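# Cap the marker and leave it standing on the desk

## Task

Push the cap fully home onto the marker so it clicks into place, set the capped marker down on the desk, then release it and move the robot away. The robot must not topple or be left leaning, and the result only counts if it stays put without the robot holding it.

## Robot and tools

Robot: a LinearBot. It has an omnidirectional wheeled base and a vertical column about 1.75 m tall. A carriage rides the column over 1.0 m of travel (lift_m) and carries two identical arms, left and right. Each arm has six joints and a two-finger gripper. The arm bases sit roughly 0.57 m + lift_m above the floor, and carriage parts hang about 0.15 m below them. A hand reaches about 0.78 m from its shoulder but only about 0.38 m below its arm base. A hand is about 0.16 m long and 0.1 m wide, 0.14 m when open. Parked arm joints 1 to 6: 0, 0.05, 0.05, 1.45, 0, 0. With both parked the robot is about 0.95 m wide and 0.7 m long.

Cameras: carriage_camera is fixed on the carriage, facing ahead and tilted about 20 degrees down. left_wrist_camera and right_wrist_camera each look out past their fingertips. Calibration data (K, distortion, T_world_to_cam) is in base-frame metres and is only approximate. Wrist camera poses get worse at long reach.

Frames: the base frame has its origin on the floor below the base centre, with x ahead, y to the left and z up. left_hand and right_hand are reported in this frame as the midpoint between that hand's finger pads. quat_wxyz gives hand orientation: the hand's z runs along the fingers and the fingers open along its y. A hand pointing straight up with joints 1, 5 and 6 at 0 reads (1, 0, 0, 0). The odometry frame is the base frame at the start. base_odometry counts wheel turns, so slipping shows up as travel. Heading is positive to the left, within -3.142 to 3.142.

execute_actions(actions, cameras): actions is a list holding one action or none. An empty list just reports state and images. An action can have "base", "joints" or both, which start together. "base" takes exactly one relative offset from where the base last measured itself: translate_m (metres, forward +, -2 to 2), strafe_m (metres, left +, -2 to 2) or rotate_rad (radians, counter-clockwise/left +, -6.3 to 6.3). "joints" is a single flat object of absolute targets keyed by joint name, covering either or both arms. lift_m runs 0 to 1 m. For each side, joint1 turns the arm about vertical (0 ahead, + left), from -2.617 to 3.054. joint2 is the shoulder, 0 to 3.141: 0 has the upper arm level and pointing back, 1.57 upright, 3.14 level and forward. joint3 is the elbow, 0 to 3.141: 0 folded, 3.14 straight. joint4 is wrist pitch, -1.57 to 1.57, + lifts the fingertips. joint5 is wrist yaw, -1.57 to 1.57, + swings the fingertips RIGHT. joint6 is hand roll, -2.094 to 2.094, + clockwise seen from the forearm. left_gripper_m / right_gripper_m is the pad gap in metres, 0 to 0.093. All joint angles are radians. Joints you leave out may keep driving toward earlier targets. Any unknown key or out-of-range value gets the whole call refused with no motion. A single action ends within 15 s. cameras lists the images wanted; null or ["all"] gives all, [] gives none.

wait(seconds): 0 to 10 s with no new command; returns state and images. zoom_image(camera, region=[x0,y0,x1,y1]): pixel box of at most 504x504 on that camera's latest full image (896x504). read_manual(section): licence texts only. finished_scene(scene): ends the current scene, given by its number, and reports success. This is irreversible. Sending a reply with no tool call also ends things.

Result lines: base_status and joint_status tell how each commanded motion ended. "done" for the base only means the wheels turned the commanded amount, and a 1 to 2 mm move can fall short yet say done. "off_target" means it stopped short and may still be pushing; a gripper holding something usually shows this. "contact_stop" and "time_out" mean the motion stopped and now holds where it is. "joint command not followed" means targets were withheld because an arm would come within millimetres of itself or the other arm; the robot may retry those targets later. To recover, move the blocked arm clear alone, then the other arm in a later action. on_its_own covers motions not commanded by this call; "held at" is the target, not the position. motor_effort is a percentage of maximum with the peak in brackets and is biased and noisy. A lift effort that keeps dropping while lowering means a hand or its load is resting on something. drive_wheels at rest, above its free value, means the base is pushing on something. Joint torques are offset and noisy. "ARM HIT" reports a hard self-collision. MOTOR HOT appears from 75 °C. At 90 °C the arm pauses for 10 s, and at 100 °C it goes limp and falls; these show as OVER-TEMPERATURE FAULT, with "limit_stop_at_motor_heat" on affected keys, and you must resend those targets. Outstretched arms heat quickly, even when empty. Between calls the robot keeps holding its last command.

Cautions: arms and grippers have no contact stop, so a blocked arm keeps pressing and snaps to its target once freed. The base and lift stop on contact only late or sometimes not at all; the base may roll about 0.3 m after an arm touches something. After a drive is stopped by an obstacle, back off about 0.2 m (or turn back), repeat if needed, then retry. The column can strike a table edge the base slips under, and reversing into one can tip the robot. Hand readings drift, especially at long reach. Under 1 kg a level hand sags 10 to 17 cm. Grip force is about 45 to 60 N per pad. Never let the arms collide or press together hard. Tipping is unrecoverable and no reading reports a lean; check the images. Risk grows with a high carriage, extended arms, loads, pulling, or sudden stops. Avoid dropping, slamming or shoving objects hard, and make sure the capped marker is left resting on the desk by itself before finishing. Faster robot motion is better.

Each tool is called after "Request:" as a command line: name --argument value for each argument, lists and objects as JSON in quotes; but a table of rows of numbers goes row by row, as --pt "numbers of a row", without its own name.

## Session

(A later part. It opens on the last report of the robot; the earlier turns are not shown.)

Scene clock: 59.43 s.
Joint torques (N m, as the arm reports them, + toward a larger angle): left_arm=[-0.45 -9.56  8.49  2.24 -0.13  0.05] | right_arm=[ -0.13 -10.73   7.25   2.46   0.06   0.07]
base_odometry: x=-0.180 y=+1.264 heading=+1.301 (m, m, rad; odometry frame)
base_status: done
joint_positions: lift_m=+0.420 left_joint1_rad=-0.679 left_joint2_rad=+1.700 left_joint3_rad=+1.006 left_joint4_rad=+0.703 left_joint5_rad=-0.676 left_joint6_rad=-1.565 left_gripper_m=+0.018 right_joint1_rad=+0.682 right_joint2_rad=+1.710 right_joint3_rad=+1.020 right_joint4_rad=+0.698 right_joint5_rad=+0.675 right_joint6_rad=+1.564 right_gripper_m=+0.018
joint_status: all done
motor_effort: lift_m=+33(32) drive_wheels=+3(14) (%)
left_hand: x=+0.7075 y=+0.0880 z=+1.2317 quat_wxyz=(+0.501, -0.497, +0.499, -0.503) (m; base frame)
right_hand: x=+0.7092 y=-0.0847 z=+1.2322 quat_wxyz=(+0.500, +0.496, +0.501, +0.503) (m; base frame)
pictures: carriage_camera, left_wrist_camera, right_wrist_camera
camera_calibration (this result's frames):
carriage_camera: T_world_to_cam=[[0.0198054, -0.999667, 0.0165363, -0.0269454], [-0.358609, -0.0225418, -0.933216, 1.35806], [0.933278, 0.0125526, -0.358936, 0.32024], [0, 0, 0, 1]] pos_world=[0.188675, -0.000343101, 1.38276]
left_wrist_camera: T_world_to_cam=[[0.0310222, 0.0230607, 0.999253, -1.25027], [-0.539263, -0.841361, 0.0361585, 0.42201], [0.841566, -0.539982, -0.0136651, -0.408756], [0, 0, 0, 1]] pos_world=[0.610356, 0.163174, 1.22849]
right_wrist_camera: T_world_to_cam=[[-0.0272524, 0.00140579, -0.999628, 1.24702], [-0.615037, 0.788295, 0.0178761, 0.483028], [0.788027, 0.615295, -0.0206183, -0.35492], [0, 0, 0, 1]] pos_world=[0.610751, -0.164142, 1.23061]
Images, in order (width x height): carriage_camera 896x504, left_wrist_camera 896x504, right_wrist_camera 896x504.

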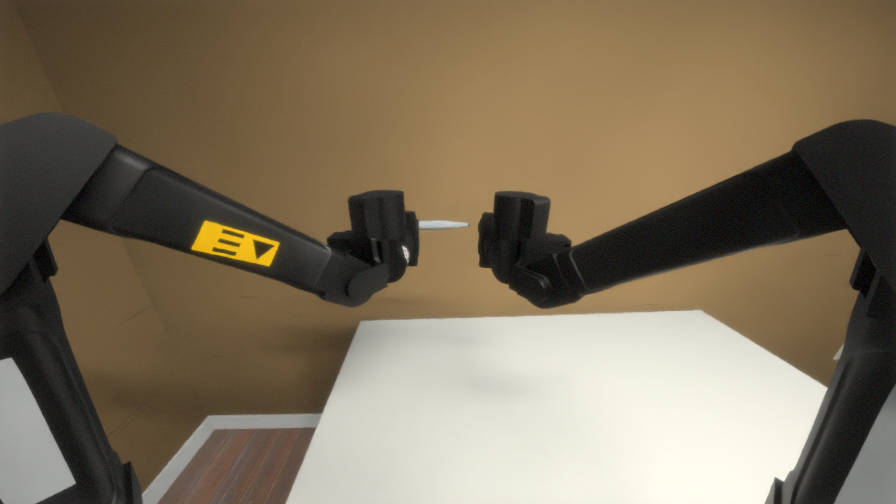

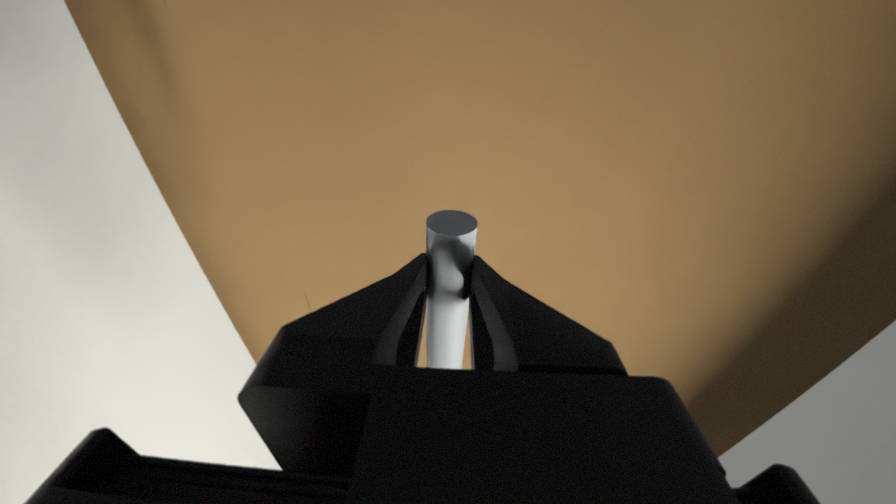

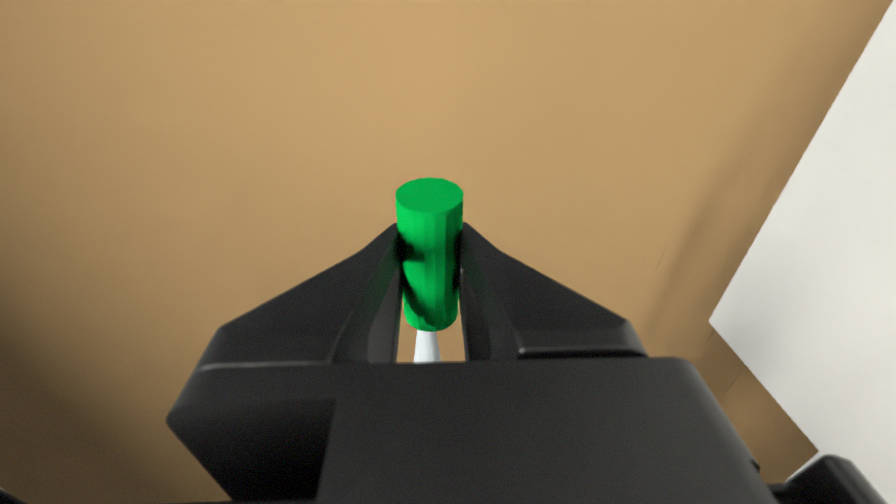

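Request:
execute_actions --actions '[{"joints":{"left_joint1_rad":-0.655,"left_joint5_rad":-0.655,"right_joint1_rad":0.655,"right_joint5_rad":0.655}}]' --cameras '["right_wrist_camera","carriage_camera"]'

Request:
zoom_image --camera "right_wrist_camera" --region '[370,260,490,380]'

Scene clock: 62.93 s.
Joint torques (N m, as the arm reports them, + toward a larger angle): left_arm=[-0.05 -9.63  8.57  2.24 -0.08  0.02] | right_arm=[ -0.42 -10.65   7.24   2.47  -0.02   0.08]
base_odometry: x=-0.180 y=+1.264 heading=+1.301 (m, m, rad; odometry frame)
base_status: not commanded
joint_positions: lift_m=+0.420 left_joint1_rad=-0.662 left_joint2_rad=+1.700 left_joint3_rad=+1.006 left_joint4_rad=+0.703 left_joint5_rad=-0.657 left_joint6_rad=-1.565 left_gripper_m=+0.018 right_joint1_rad=+0.660 right_joint2_rad=+1.710 right_joint3_rad=+1.020 right_joint4_rad=+0.698 right_joint5_rad=+0.659 right_joint6_rad=+1.564 right_gripper_m=+0.018
joint_status: all done
motor_effort: lift_m=+33(33) drive_wheels=+4(4) (%)
left_hand: x=+0.7113 y=+0.0925 z=+1.2318 quat_wxyz=(+0.501, -0.497, +0.499, -0.503) (m; base frame)
right_hand: x=+0.7141 y=-0.0920 z=+1.2322 quat_wxyz=(+0.502, +0.498, +0.499, +0.501) (m; base frame)
pictures: carriage_camera, right_wrist_camera
camera_calibration (this result's frames):
carriage_camera: T_world_to_cam=[[0.0198054, -0.999667, 0.0165363, -0.0269454], [-0.358609, -0.0225418, -0.933216, 1.35806], [0.933278, 0.0125526, -0.358936, 0.32024], [0, 0, 0, 1]] pos_world=[0.188675, -0.000343101, 1.38276]
right_wrist_camera: T_world_to_cam=[[-0.0271656, 0.00147359, -0.99963, 1.24713], [-0.610215, 0.792037, 0.0177506, 0.488825], [0.79177, 0.610472, -0.020617, -0.357457], [0, 0, 0, 1]] pos_world=[0.615192, -0.170788, 1.23062]
Images, in order (width x height): carriage_camera 896x504, right_wrist_camera 896x504.

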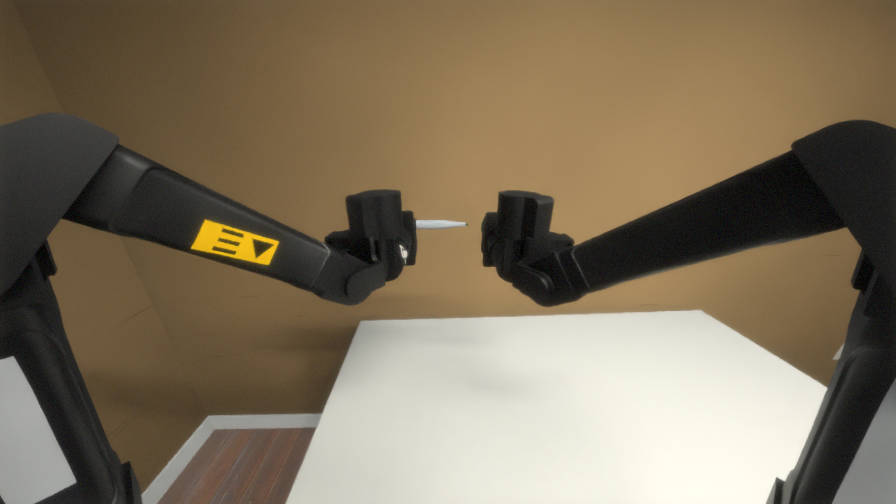

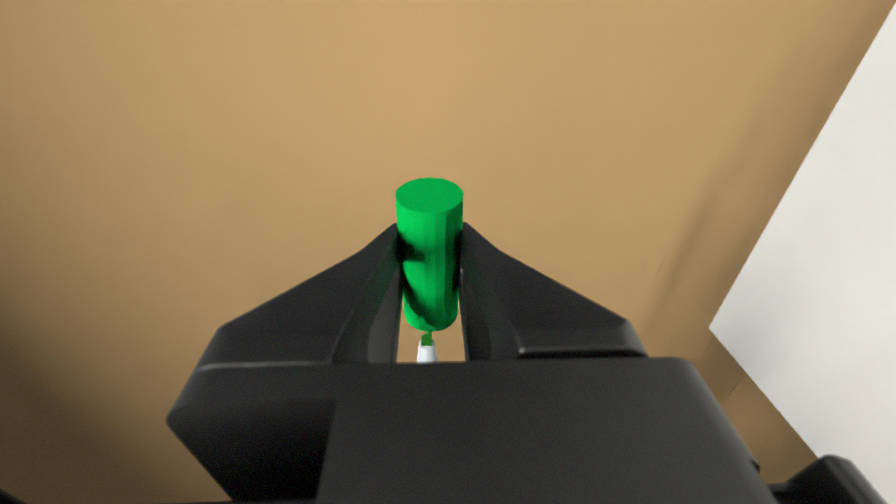

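Region (370, 260, 490, 380) of right_wrist_camera's 896x504 image, scaled by 4.200, with more detail than that image has.

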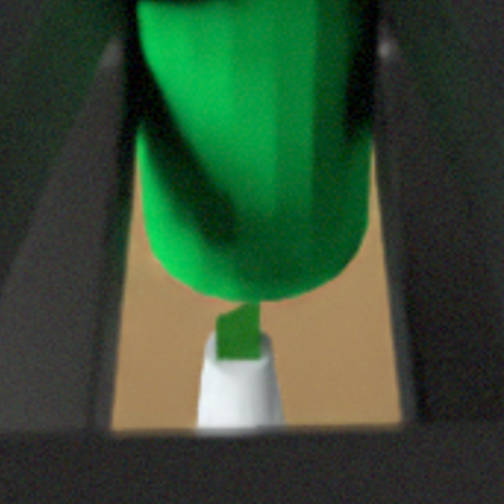

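Request:
execute_actions --actions '[{"joints":{"left_joint1_rad":-0.73,"left_joint5_rad":-0.72,"right_joint1_rad":0.72,"right_joint5_rad":0.72}}]'

Request:
zoom_image --camera "right_wrist_camera" --region '[370,260,490,380]'

Request:
zoom_image --camera "carriage_camera" --region '[400,190,500,260]'

Scene clock: 66.10 s.
Joint torques (N m, as the arm reports them, + toward a larger angle): left_arm=[-0.55 -9.61  8.43  2.2  -0.04  0.01] | right_arm=[  0.02 -10.73   7.23   2.41   0.03   0.07]
base_odometry: x=-0.180 y=+1.264 heading=+1.301 (m, m, rad; odometry frame)
base_status: not commanded
joint_positions: lift_m=+0.420 left_joint1_rad=-0.727 left_joint2_rad=+1.700 left_joint3_rad=+1.006 left_joint4_rad=+0.703 left_joint5_rad=-0.723 left_joint6_rad=-1.566 left_gripper_m=+0.018 right_joint1_rad=+0.720 right_joint2_rad=+1.710 right_joint3_rad=+1.020 right_joint4_rad=+0.698 right_joint5_rad=+0.720 right_joint6_rad=+1.564 right_gripper_m=+0.018
joint_status: all done
motor_effort: lift_m=+33(33) drive_wheels=+4(4) (%)
left_hand: x=+0.6966 y=+0.0751 z=+1.2317 quat_wxyz=(+0.501, -0.498, +0.499, -0.503) (m; base frame)
right_hand: x=+0.7005 y=-0.0758 z=+1.2321 quat_wxyz=(+0.502, +0.498, +0.499, +0.501) (m; base frame)
pictures: carriage_camera, left_wrist_camera, right_wrist_camera
camera_calibration (this result's frames):
carriage_camera: T_world_to_cam=[[0.0198054, -0.999667, 0.0165363, -0.0269454], [-0.358609, -0.0225418, -0.933216, 1.35806], [0.933278, 0.0125526, -0.358936, 0.32024], [0, 0, 0, 1]] pos_world=[0.188675, -0.000343101, 1.38276]
left_wrist_camera: T_world_to_cam=[[0.031297, 0.0237644, 0.999228, -1.2498], [-0.539257, -0.841333, 0.0368994, 0.404341], [0.84156, -0.539995, -0.0135161, -0.406701], [0, 0, 0, 1]] pos_world=[0.599422, 0.15027, 1.22842]
right_wrist_camera: T_world_to_cam=[[-0.0274702, 0.00189892, -0.999621, 1.24692], [-0.6087, 0.793191, 0.0182342, 0.466112], [0.792925, 0.60897, -0.0206333, -0.357459], [0, 0, 0, 1]] pos_world=[0.601414, -0.154402, 1.23057]
Images, in order (width x height): carriage_camera 896x504, left_wrist_camera 896x504, right_wrist_camera 896x504.

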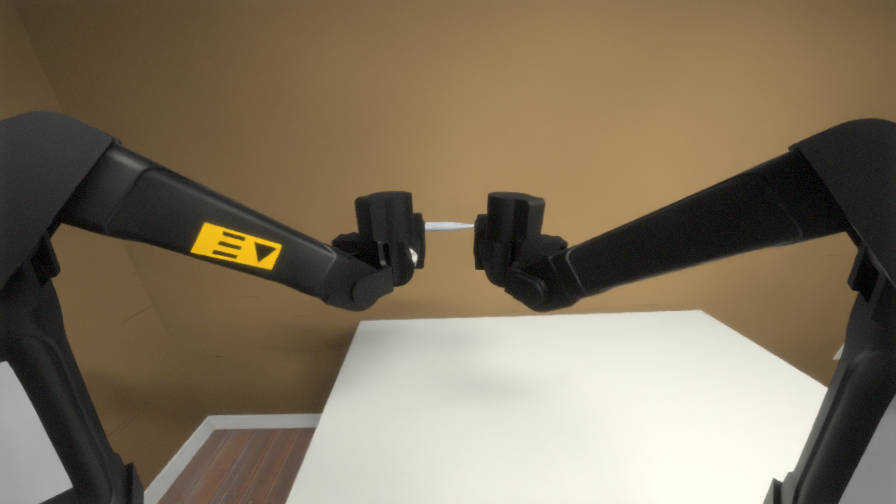

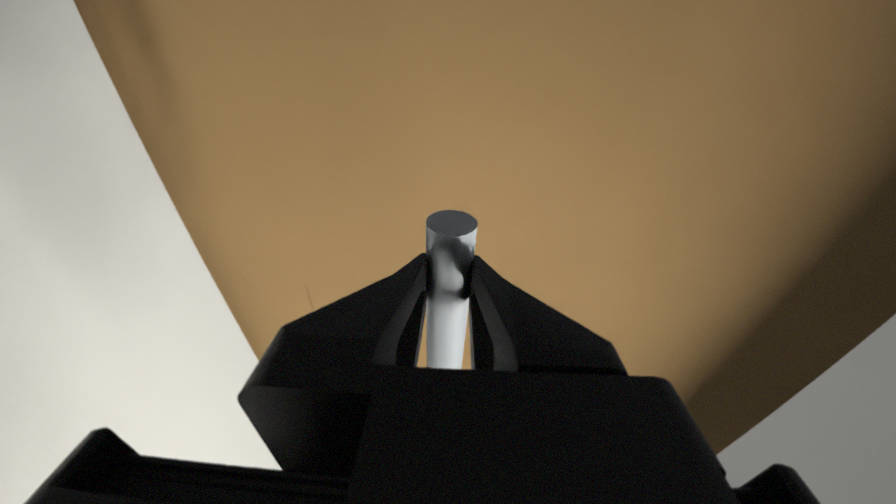

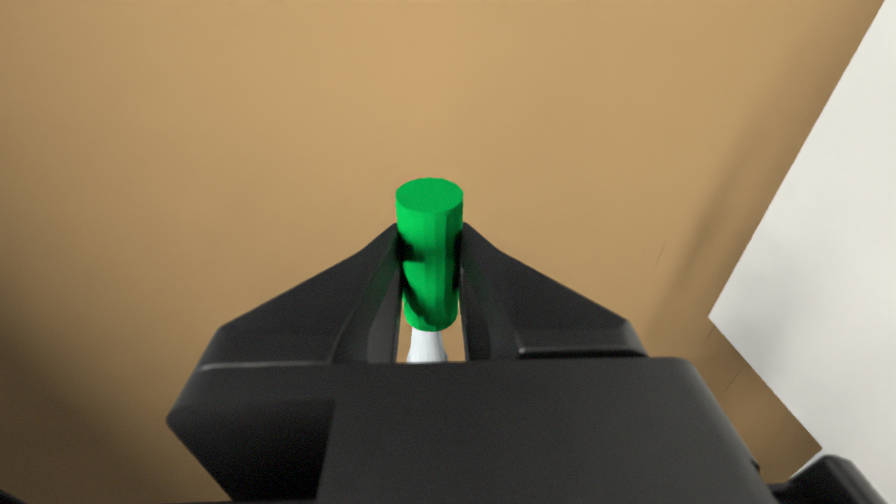

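Region (370, 260, 490, 380) of right_wrist_camera's 896x504 image, scaled by 4.200, with more detail than that image has.

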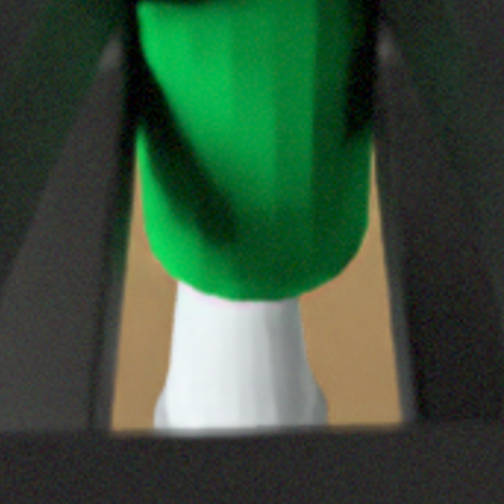

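Region (400, 190, 500, 260) of carriage_camera's 896x504 image, scaled by 5.040, with more detail than that image has; it fills the top 353 rows of this view, and the rest is white.

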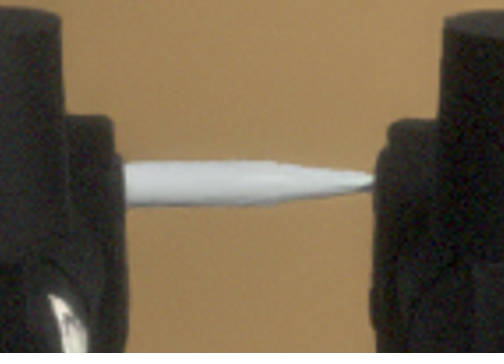

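Request:
execute_actions --actions '[{"joints":{"left_joint1_rad":-0.735,"right_joint1_rad":0.665,"right_joint5_rad":0.67}}]' --cameras '["right_wrist_camera"]'

Request:
zoom_image --camera "right_wrist_camera" --region '[370,260,490,380]'

Request:
execute_actions --actions '[{"joints":{"left_joint1_rad":-0.79,"left_joint5_rad":-0.79,"right_joint1_rad":0.73,"right_joint5_rad":0.73}}]' --cameras '["right_wrist_camera"]'

Request:
zoom_image --camera "right_wrist_camera" --region '[370,260,490,380]'

Scene clock: 71.23 s.
Joint torques (N m, as the arm reports them, + toward a larger angle): left_arm=[-0.94 -9.51  8.43  2.21 -0.06  0.03] | right_arm=[  0.12 -10.75   7.26   2.45  -0.06   0.08]
base_odometry: x=-0.180 y=+1.264 heading=+1.301 (m, m, rad; odometry frame)
base_status: not commanded
joint_positions: lift_m=+0.420 left_joint1_rad=-0.727 left_joint2_rad=+1.700 left_joint3_rad=+1.006 left_joint4_rad=+0.703 left_joint5_rad=-0.723 left_joint6_rad=-1.566 left_gripper_m=+0.018 right_joint1_rad=+0.665 right_joint2_rad=+1.710 right_joint3_rad=+1.020 right_joint4_rad=+0.698 right_joint5_rad=+0.675 right_joint6_rad=+1.564 right_gripper_m=+0.018
joint_status: all done
motor_effort: lift_m=+33(33) drive_wheels=+4(4) (%)
left_hand: x=+0.6966 y=+0.0749 z=+1.2317 quat_wxyz=(+0.500, -0.497, +0.499, -0.503) (m; base frame)
right_hand: x=+0.7129 y=-0.0924 z=+1.2322 quat_wxyz=(+0.505, +0.501, +0.496, +0.498) (m; base frame)
pictures: right_wrist_camera
camera_calibration (this result's frames):
right_wrist_camera: T_world_to_cam=[[-0.0272272, 0.00188847, -0.999627, 1.24716], [-0.60111, 0.798966, 0.017882, 0.482455], [0.798702, 0.601373, -0.0206184, -0.36202], [0, 0, 0, 1]] pos_world=[0.613112, -0.170111, 1.23061]
Images, in order (width x height): right_wrist_camera 896x504.

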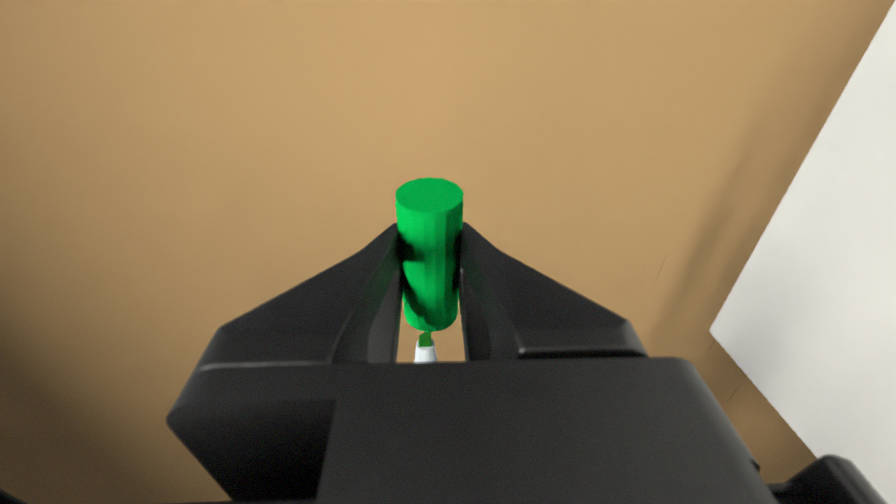

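Region (370, 260, 490, 380) of right_wrist_camera's 896x504 image, scaled by 4.200, with more detail than that image has.

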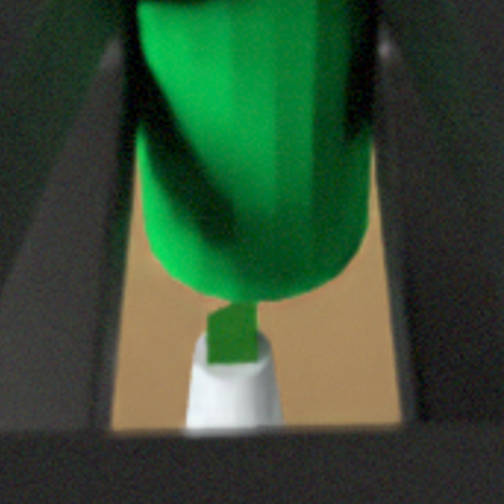

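Scene clock: 71.83 s.
Joint torques (N m, as the arm reports them, + toward a larger angle): left_arm=[-0.64 -9.51  8.34  2.18 -0.18  0.02] | right_arm=[ -0.07 -10.73   7.26   2.41   0.07   0.08]
base_odometry: x=-0.180 y=+1.264 heading=+1.301 (m, m, rad; odometry frame)
base_status: not commanded
joint_positions: lift_m=+0.420 left_joint1_rad=-0.789 left_joint2_rad=+1.700 left_joint3_rad=+1.006 left_joint4_rad=+0.703 left_joint5_rad=-0.786 left_joint6_rad=-1.566 left_gripper_m=+0.018 right_joint1_rad=+0.732 right_joint2_rad=+1.710 right_joint3_rad=+1.020 right_joint4_rad=+0.699 right_joint5_rad=+0.724 right_joint6_rad=+1.565 right_gripper_m=+0.018
joint_status: all done
motor_effort: lift_m=+33(33) drive_wheels=+4(4) (%)
left_hand: x=+0.6813 y=+0.0589 z=+1.2316 quat_wxyz=(+0.500, -0.498, +0.499, -0.503) (m; base frame)
right_hand: x=+0.6975 y=-0.0709 z=+1.2323 quat_wxyz=(+0.500, +0.496, +0.500, +0.504) (m; base frame)
pictures: right_wrist_camera
camera_calibration (this result's frames):
right_wrist_camera: T_world_to_cam=[[-0.026661, 0.00320731, -0.999639, 1.2466], [-0.615655, 0.787788, 0.0189475, 0.464008], [0.787565, 0.615938, -0.0190286, -0.355793], [0, 0, 0, 1]] pos_world=[0.599114, -0.150392, 1.23059]
Images, in order (width x height): right_wrist_camera 896x504.

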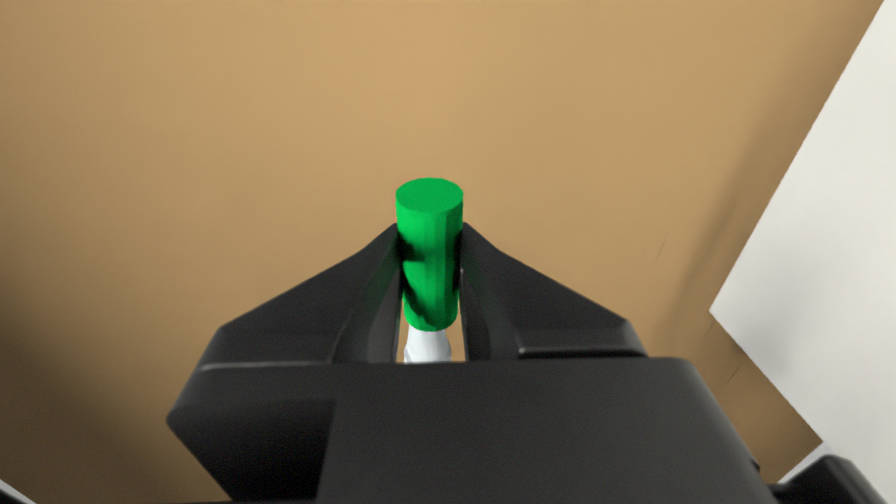

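Region (370, 260, 490, 380) of right_wrist_camera's 896x504 image, scaled by 4.200, with more detail than that image has.

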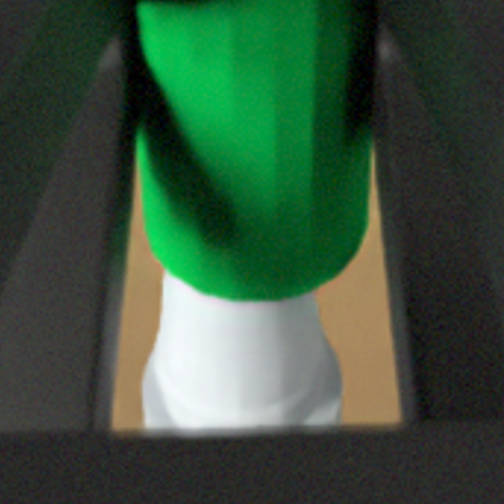

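Request:
execute_actions --actions '[{"joints":{"left_joint1_rad":-0.86,"left_joint5_rad":-0.79,"right_joint1_rad":0.80,"right_joint5_rad":0.73}}]'

Request:
zoom_image --camera "right_wrist_camera" --region '[370,260,490,380]'

Scene clock: 73.60 s.
Joint torques (N m, as the arm reports them, + toward a larger angle): left_arm=[-2.17 -9.55  8.43  2.17  0.35  0.03] | right_arm=[  1.82 -10.72   7.24   2.35  -0.38   0.06]
base_odometry: x=-0.180 y=+1.264 heading=+1.301 (m, m, rad; odometry frame)
base_status: not commanded
joint_positions: lift_m=+0.420 left_joint1_rad=-0.830 left_joint2_rad=+1.700 left_joint3_rad=+1.006 left_joint4_rad=+0.699 left_joint5_rad=-0.839 left_joint6_rad=-1.566 left_gripper_m=+0.018 right_joint1_rad=+0.779 right_joint2_rad=+1.710 right_joint3_rad=+1.020 right_joint4_rad=+0.701 right_joint5_rad=+0.765 right_joint6_rad=+1.565 right_gripper_m=+0.018
joint_status: left_joint1_rad off_target (ended at -0.830, target -0.860); left_joint5_rad off_target (ended at -0.839, target -0.790); right_joint1_rad off_target (ended at +0.778, target +0.800); right_joint5_rad off_target (ended at +0.766, target +0.730)
motor_effort: lift_m=+33(33) drive_wheels=+4(4) (%)
left_hand: x=+0.6708 y=+0.0511 z=+1.2309 quat_wxyz=(+0.503, -0.501, +0.497, -0.498) (m; base frame)
right_hand: x=+0.6861 y=-0.0579 z=+1.2328 quat_wxyz=(+0.498, +0.495, +0.501, +0.506) (m; base frame)
pictures: carriage_camera, left_wrist_camera, right_wrist_camera
camera_calibration (this result's frames):
carriage_camera: T_world_to_cam=[[0.0198054, -0.999667, 0.0165363, -0.0269454], [-0.358609, -0.0225418, -0.933216, 1.35806], [0.933278, 0.0125526, -0.358936, 0.32024], [0, 0, 0, 1]] pos_world=[0.188675, -0.000343101, 1.38276]
left_wrist_camera: T_world_to_cam=[[0.0342915, 0.0220652, 0.999168, -1.24943], [-0.528827, -0.847928, 0.0368747, 0.36367], [0.848036, -0.529652, -0.0174081, -0.398095], [0, 0, 0, 1]] pos_world=[0.572762, 0.125083, 1.22805]
right_wrist_camera: T_world_to_cam=[[-0.0253083, 0.00532152, -0.999666, 1.24589], [-0.619884, 0.784442, 0.0198692, 0.448272], [0.784285, 0.620179, -0.0165541, -0.355369], [0, 0, 0, 1]] pos_world=[0.588119, -0.13788, 1.23069]
Images, in order (width x height): carriage_camera 896x504, left_wrist_camera 896x504, right_wrist_camera 896x504.

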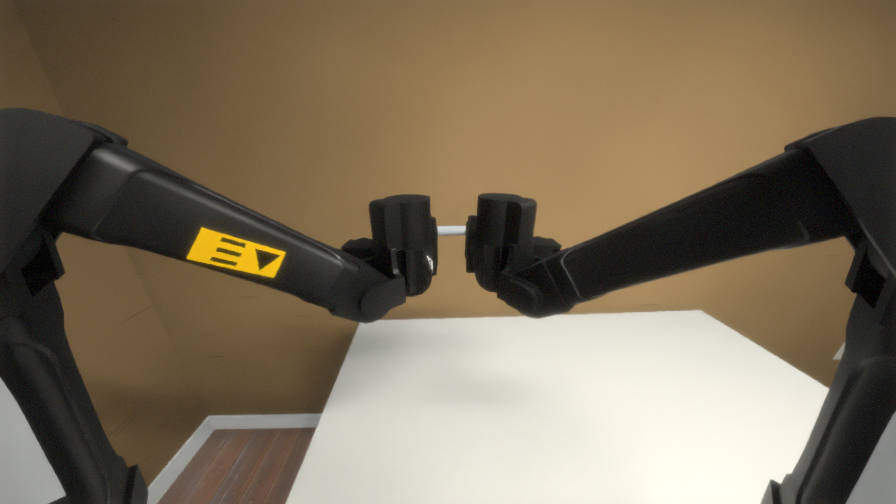

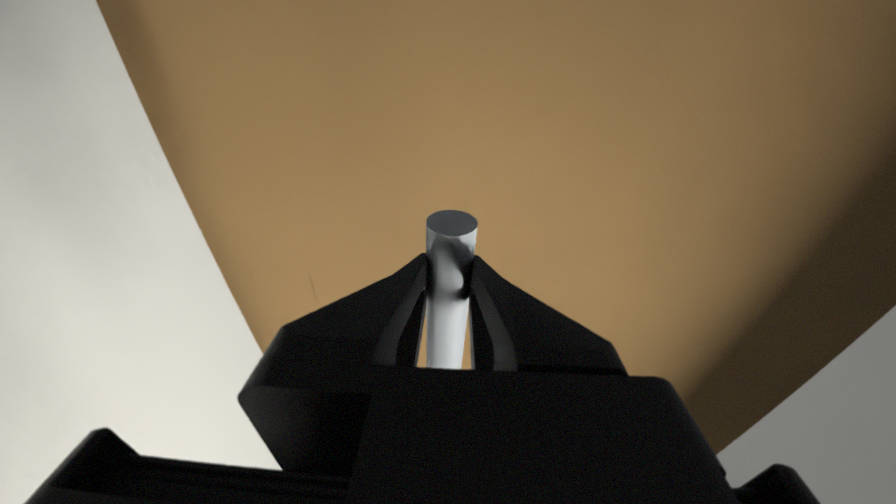

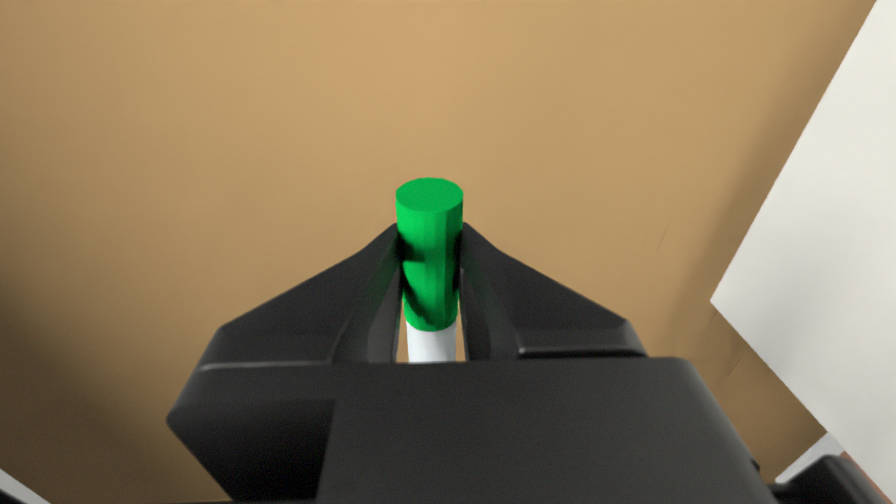

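Region (370, 260, 490, 380) of right_wrist_camera's 896x504 image, scaled by 4.200, with more detail than that image has.

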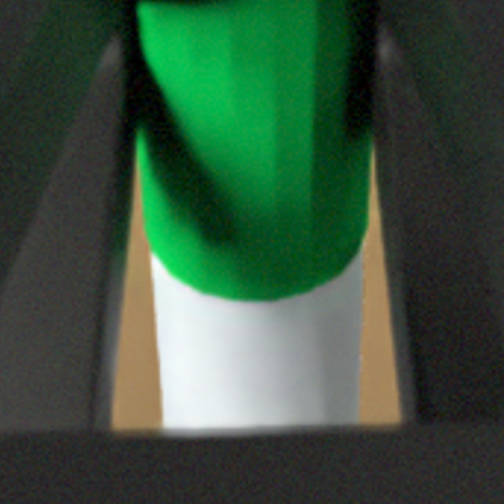

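Request:
execute_actions --actions '[{"joints":{"left_joint1_rad":-0.945,"left_joint5_rad":-0.5,"right_joint1_rad":0.885,"right_joint5_rad":0.44}}]' --cameras '["right_wrist_camera","left_wrist_camera"]'

Request:
zoom_image --camera "right_wrist_camera" --region '[370,260,490,380]'

Scene clock: 79.23 s.
Joint torques (N m, as the arm reports them, + toward a larger angle): left_arm=[-1.21 -9.17  8.97  2.18  0.52  0.05] | right_arm=[ 2.04 -9.42  8.83  2.29 -0.73  0.05]
base_odometry: x=-0.180 y=+1.264 heading=+1.301 (m, m, rad; odometry frame)
base_status: not commanded
joint_positions: lift_m=+0.420 left_joint1_rad=-0.870 left_joint2_rad=+1.697 left_joint3_rad=+1.003 left_joint4_rad=+0.699 left_joint5_rad=-0.803 left_joint6_rad=-1.565 left_gripper_m=+0.018 right_joint1_rad=+0.770 right_joint2_rad=+1.699 right_joint3_rad=+1.010 right_joint4_rad=+0.702 right_joint5_rad=+0.846 right_joint6_rad=+1.562 right_gripper_m=+0.018
joint_status: left_joint1_rad not_followed (moved -0.040 of -0.115); left_joint5_rad not_followed (moved +0.036 of +0.339); right_joint1_rad not_followed (moved -0.009 of +0.106); right_joint5_rad not_followed (moved +0.080 of -0.325)
motor_effort: lift_m=+32(33) drive_wheels=+3(6) (%)
left_hand: x=+0.6594 y=+0.0294 z=+1.2312 quat_wxyz=(+0.484, -0.482, +0.516, -0.517) (m; base frame)
right_hand: x=+0.6860 y=-0.0774 z=+1.2332 quat_wxyz=(+0.521, +0.517, +0.478, +0.483) (m; base frame)
pictures: left_wrist_camera, right_wrist_camera
joint command not followed: on one or more control steps a check withheld the commanded joint targets of the left arm, and it was not sent them on those steps. On the call's last step the targets were still withheld.
cause: the commanded joint targets would bring a part of the robot too close to another arm (this arm's wrist (the part past joint 5) and the other arm's wrist (the part past joint 5)); next, command targets that bring no part of the robot closer to that arm.
joint command not followed: on one or more control steps a check withheld the commanded joint targets of the right arm, and it was not sent them on those steps. On the call's last step the targets were still withheld.
cause: the commanded joint targets would bring a part of the robot too close to another arm (this arm's wrist (the part past joint 5) and the other arm's wrist (the part past joint 5)); next, command targets that bring no part of the robot closer to that arm.
camera_calibration (this result's frames):
left_wrist_camera: T_world_to_cam=[[0.0354214, 0.018831, 0.999195, -1.24961], [-0.591318, -0.805628, 0.0361452, 0.380074], [0.80566, -0.592122, -0.0174014, -0.370145], [0, 0, 0, 1]] pos_world=[0.567219, 0.110558, 1.22843]
right_wrist_camera: T_world_to_cam=[[-0.02499, 0.00611122, -0.999669, 1.24632], [-0.547147, 0.836825, 0.0187934, 0.419049], [0.836663, 0.547436, -0.0175685, -0.383448], [0, 0, 0, 1]] pos_world=[0.581244, -0.148375, 1.2313]
Images, in order (width x height): left_wrist_camera 896x504, right_wrist_camera 896x504.

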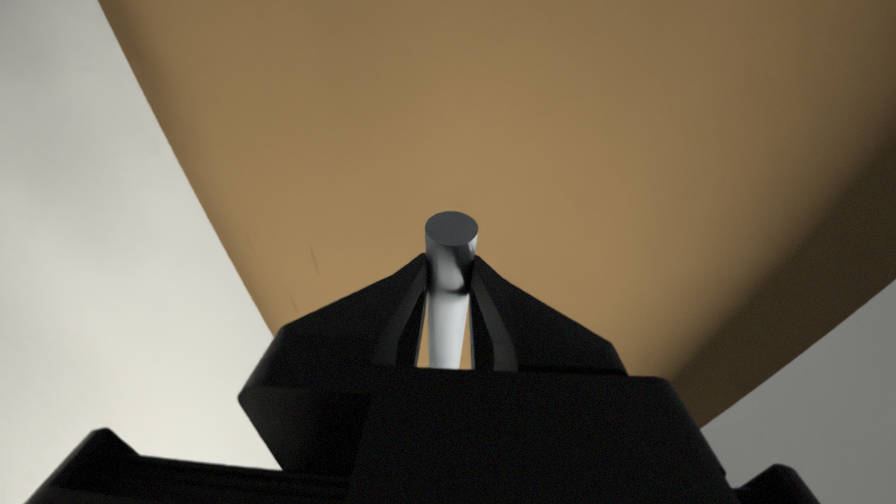

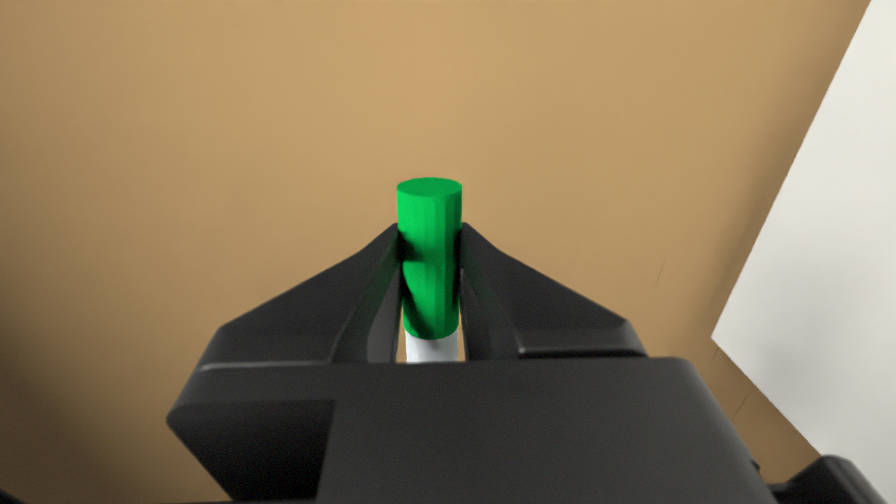

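Region (370, 260, 490, 380) of right_wrist_camera's 896x504 image, scaled by 4.200, with more detail than that image has.

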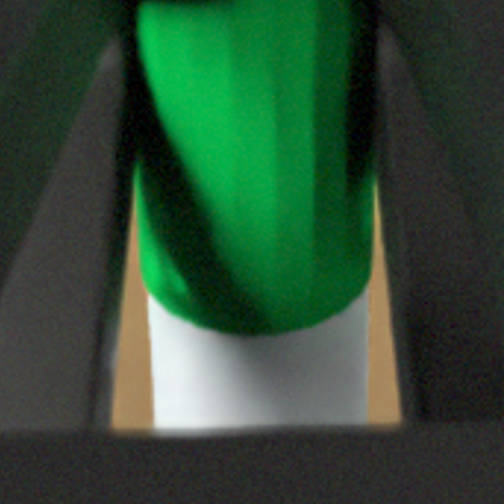

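Request:
execute_actions --actions '[{"joints":{"left_joint1_rad":-0.81,"left_joint5_rad":-0.83,"right_joint1_rad":0.76,"right_joint5_rad":0.79}}]' --cameras '["right_wrist_camera"]'

Scene clock: 81.80 s.
Joint torques (N m, as the arm reports them, + toward a larger angle): left_arm=[ 0.44 -9.3   8.71  2.22 -0.6   0.02] | right_arm=[ 0.14 -9.75  8.04  2.33  0.33  0.07]
base_odometry: x=-0.180 y=+1.264 heading=+1.301 (m, m, rad; odometry frame)
base_status: not commanded
joint_positions: lift_m=+0.420 left_joint1_rad=-0.825 left_joint2_rad=+1.697 left_joint3_rad=+1.003 left_joint4_rad=+0.699 left_joint5_rad=-0.779 left_joint6_rad=-1.566 left_gripper_m=+0.018 right_joint1_rad=+0.758 right_joint2_rad=+1.699 right_joint3_rad=+1.010 right_joint4_rad=+0.702 right_joint5_rad=+0.763 right_joint6_rad=+1.565 right_gripper_m=+0.018
joint_status: left_joint5_rad off_target (ended at -0.779, target -0.830); right_joint5_rad off_target (ended at +0.762, target +0.790); the others done
motor_effort: lift_m=+33(33) drive_wheels=+3(4) (%)
left_hand: x=+0.6715 y=+0.0433 z=+1.2312 quat_wxyz=(+0.489, -0.487, +0.511, -0.512) (m; base frame)
right_hand: x=+0.6892 y=-0.0679 z=+1.2334 quat_wxyz=(+0.503, +0.499, +0.496, +0.502) (m; base frame)
pictures: right_wrist_camera
joint command not followed: on one or more control steps a check withheld the commanded joint targets of the right arm, and it was not sent them on those steps.
cause: the commanded joint targets would bring a part of the robot too close to another arm (this arm's wrist (the part past joint 5) and the other arm's wrist (the part past joint 5)); next, command targets that bring no part of the robot closer to that arm.
camera_calibration (this result's frames):
right_wrist_camera: T_world_to_cam=[[-0.0246383, 0.00588632, -0.999679, 1.24622], [-0.606032, 0.795198, 0.0196187, 0.449559], [0.795058, 0.606321, -0.016025, -0.360592], [0, 0, 0, 1]] pos_world=[0.589844, -0.146189, 1.23123]
Images, in order (width x height): right_wrist_camera 896x504.

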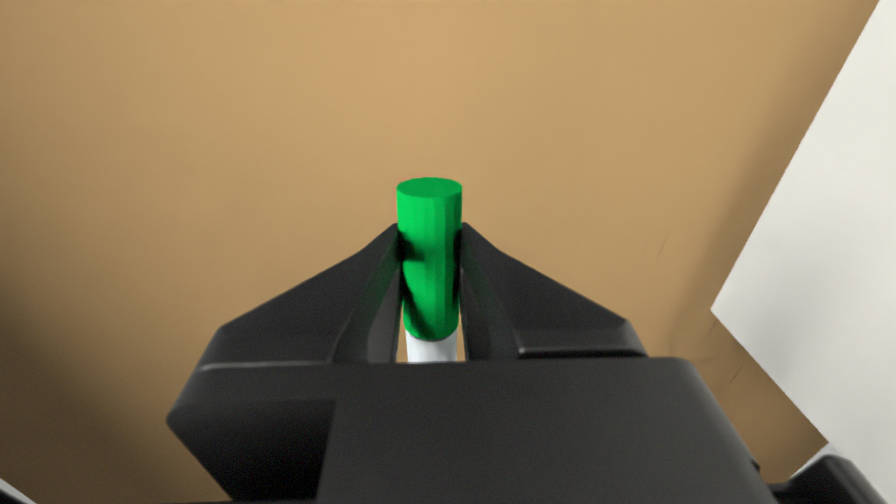

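Holds. Release the cap and inspect.

Request:
execute_actions --actions '[{"joints":{"right_gripper_m":0.07}}]' --cameras '["right_wrist_camera"]'

Request:
execute_actions --actions '[{"joints":{"left_joint5_rad":-1.2,"right_joint5_rad":1.1}}]' --cameras '["carriage_camera"]'

Request:
zoom_image --camera "carriage_camera" --region '[410,200,490,250]'

Scene clock: 84.43 s.
Joint torques (N m, as the arm reports them, + toward a larger angle): left_arm=[ 0.   -9.2   8.69  2.21 -0.2   0.01] | right_arm=[ 0.14 -9.7   8.02  2.36  0.12  0.07]
base_odometry: x=-0.180 y=+1.264 heading=+1.301 (m, m, rad; odometry frame)
base_status: not commanded
joint_positions: lift_m=+0.420 left_joint1_rad=-0.819 left_joint2_rad=+1.697 left_joint3_rad=+1.003 left_joint4_rad=+0.699 left_joint5_rad=-0.821 left_joint6_rad=-1.566 left_gripper_m=+0.018 right_joint1_rad=+0.758 right_joint2_rad=+1.699 right_joint3_rad=+1.010 right_joint4_rad=+0.702 right_joint5_rad=+0.780 right_joint6_rad=+1.565 right_gripper_m=+0.070
joint_status: all done
on_its_own: left_joint5_rad moved -0.043 to your old target -0.830
motor_effort: lift_m=+33(33) drive_wheels=+3(3) (%)
left_hand: x=+0.6731 y=+0.0530 z=+1.2312 quat_wxyz=(+0.502, -0.499, +0.499, -0.500) (m; base frame)
right_hand: x=+0.6892 y=-0.0708 z=+1.2333 quat_wxyz=(+0.507, +0.504, +0.492, +0.497) (m; base frame)
pictures: right_wrist_camera
camera_calibration (this result's frames):
right_wrist_camera: T_world_to_cam=[[-0.0246736, 0.00644667, -0.999675, 1.24627], [-0.592598, 0.805254, 0.0198192, 0.443038], [0.80512, 0.592895, -0.0160482, -0.36667], [0, 0, 0, 1]] pos_world=[0.588507, -0.147395, 1.2312]
Images, in order (width x height): right_wrist_camera 896x504.

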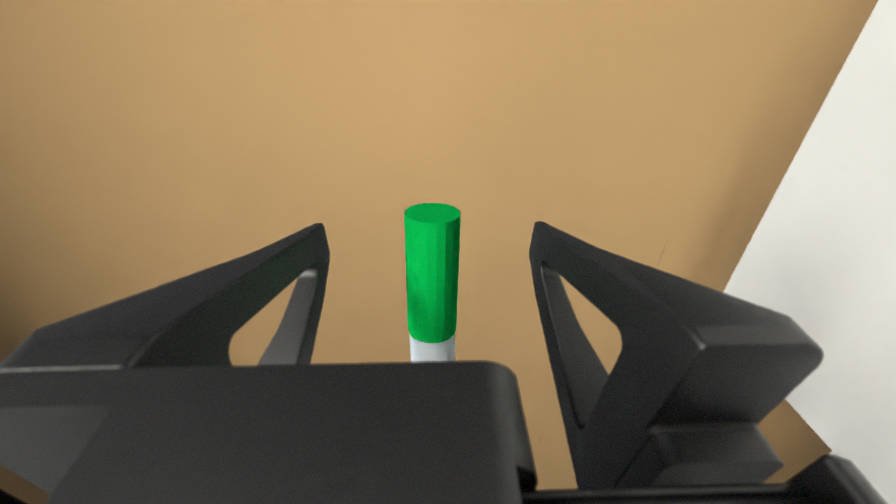

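Scene clock: 85.43 s.
Joint torques (N m, as the arm reports them, + toward a larger angle): left_arm=[ 0.25 -8.94  8.44  1.9  -0.12  0.02] | right_arm=[ 0.13 -9.47  7.83  2.09  0.1   0.07]
base_odometry: x=-0.180 y=+1.264 heading=+1.301 (m, m, rad; odometry frame)
base_status: not commanded
joint_positions: lift_m=+0.420 left_joint1_rad=-0.819 left_joint2_rad=+1.697 left_joint3_rad=+1.003 left_joint4_rad=+0.699 left_joint5_rad=-1.195 left_joint6_rad=-1.566 left_gripper_m=+0.018 right_joint1_rad=+0.758 right_joint2_rad=+1.699 right_joint3_rad=+1.010 right_joint4_rad=+0.702 right_joint5_rad=+1.092 right_joint6_rad=+1.565 right_gripper_m=+0.070
joint_status: all done
motor_effort: lift_m=+33(33) drive_wheels=+3(3) (%)
left_hand: x=+0.6612 y=+0.1157 z=+1.2309 quat_wxyz=(+0.585, -0.584, +0.398, -0.398) (m; base frame)
right_hand: x=+0.6798 y=-0.1234 z=+1.2328 quat_wxyz=(+0.577, +0.575, +0.408, +0.413) (m; base frame)
pictures: carriage_camera
camera_calibration (this result's frames):
carriage_camera: T_world_to_cam=[[0.0198054, -0.999667, 0.0165363, -0.0269454], [-0.358609, -0.0225418, -0.933216, 1.35806], [0.933278, 0.0125526, -0.358936, 0.32024], [0, 0, 0, 1]] pos_world=[0.188675, -0.000343101, 1.38276]
Images, in order (width x height): carriage_camera 896x504.

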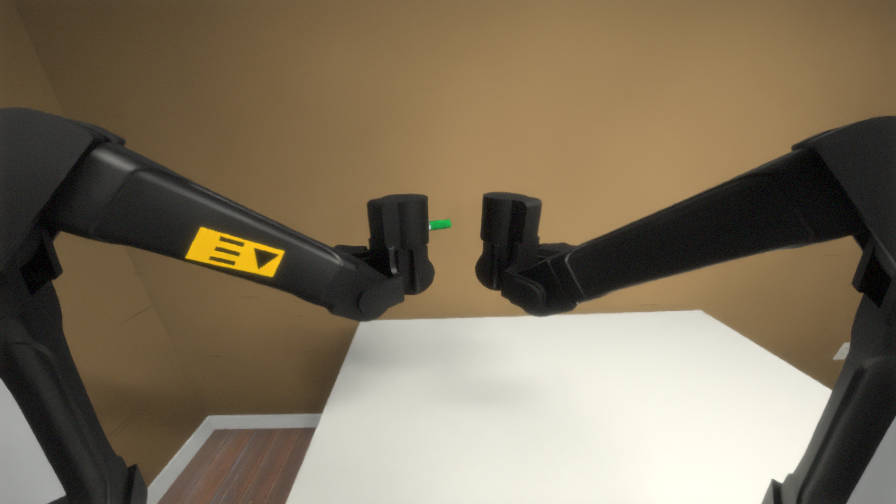

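Region (410, 200, 490, 250) of carriage_camera's 896x504 image, scaled by 6.300, with more detail than that image has; it fills the top 315 rows of this view, and the rest is white.

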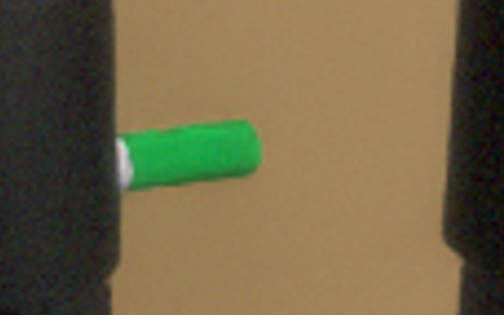

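Request:
execute_actions --actions '[{"joints":{"right_joint1_rad":0,"right_joint2_rad":0.5,"right_joint3_rad":0.3,"right_joint5_rad":0,"left_joint1_rad":-0.7,"left_joint2_rad":2.8,"left_joint3_rad":1.4,"left_joint4_rad":1.3,"left_joint5_rad":0,"left_joint6_rad":0}}]' --cameras '[]'

Request:
execute_actions --actions '[{"joints":{"lift_m":0.36}}]' --cameras '["carriage_camera"]'

Request:
zoom_image --camera "carriage_camera" --region '[400,280,560,440]'

Scene clock: 91.73 s.
Joint torques (N m, as the arm reports them, + toward a larger angle): left_arm=[ -0.96 -15.33   5.39   2.74  -0.06   0.03] | right_arm=[-0.46  0.07  7.82  2.13 -0.13  0.08]
base_odometry: x=-0.180 y=+1.264 heading=+1.301 (m, m, rad; odometry frame)
base_status: not commanded
joint_positions: lift_m=+0.420 left_joint1_rad=-0.692 left_joint2_rad=+2.802 left_joint3_rad=+1.403 left_joint4_rad=+1.284 left_joint5_rad=-0.005 left_joint6_rad=-0.004 left_gripper_m=+0.018 right_joint1_rad=+0.006 right_joint2_rad=+0.513 right_joint3_rad=+0.318 right_joint4_rad=+0.704 right_joint5_rad=+0.009 right_joint6_rad=+1.565 right_gripper_m=+0.070
joint_status: all done
motor_effort: lift_m=+33(33) drive_wheels=+3(4) (%)
left_hand: x=+0.7332 y=-0.0799 z=+0.9076 quat_wxyz=(+0.626, +0.250, +0.703, -0.225) (m; base frame)
right_hand: x=+0.5164 y=-0.3115 z=+1.3393 quat_wxyz=(+0.611, +0.359, +0.358, +0.608) (m; base frame)
pictures: none
No camera images: the call's "cameras" was empty. Leave "cameras" out to get every camera's image.

Scene clock: 92.50 s.
Joint torques (N m, as the arm reports them, + toward a larger angle): left_arm=[ -0.97 -15.31   5.51   2.3   -0.08   0.01] | right_arm=[-0.45  0.03  8.45  2.13 -0.12  0.07]
base_odometry: x=-0.180 y=+1.264 heading=+1.301 (m, m, rad; odometry frame)
base_status: not commanded
joint_positions: lift_m=+0.360 left_joint1_rad=-0.692 left_joint2_rad=+2.800 left_joint3_rad=+1.403 left_joint4_rad=+1.325 left_joint5_rad=-0.004 left_joint6_rad=-0.004 left_gripper_m=+0.018 right_joint1_rad=+0.006 right_joint2_rad=+0.513 right_joint3_rad=+0.310 right_joint4_rad=+0.702 right_joint5_rad=+0.009 right_joint6_rad=+1.565 right_gripper_m=+0.070
joint_status: all done
motor_effort: lift_m=+29(29) drive_wheels=+3(3) (%)
left_hand: x=+0.7341 y=-0.0807 z=+0.8587 quat_wxyz=(+0.641, +0.246, +0.690, -0.231) (m; base frame)
right_hand: x=+0.5175 y=-0.3113 z=+1.2758 quat_wxyz=(+0.610, +0.361, +0.360, +0.607) (m; base frame)
pictures: carriage_camera
camera_calibration (this result's frames):
carriage_camera: T_world_to_cam=[[0.0198054, -0.999667, 0.0165363, -0.0259582], [-0.358609, -0.0225418, -0.933216, 1.30235], [0.933278, 0.0125526, -0.358936, 0.298811], [0, 0, 0, 1]] pos_world=[0.188675, -0.000343101, 1.32306]
Images, in order (width x height): carriage_camera 896x504.

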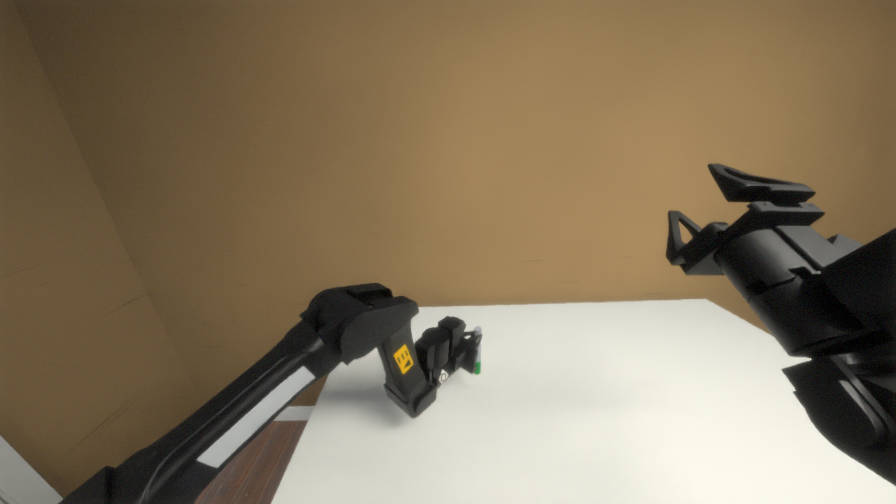

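Region (400, 280, 560, 440) of carriage_camera's 896x504 image, scaled by 3.150, with more detail than that image has.

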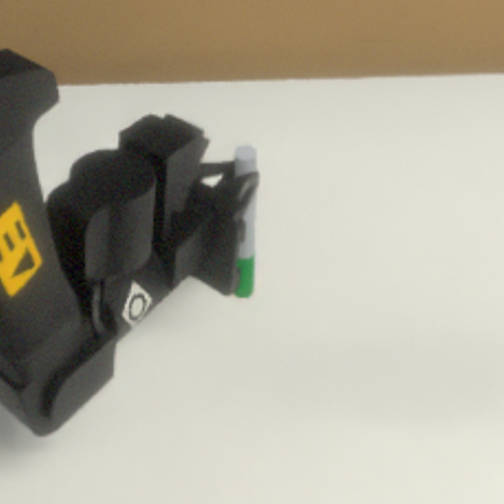

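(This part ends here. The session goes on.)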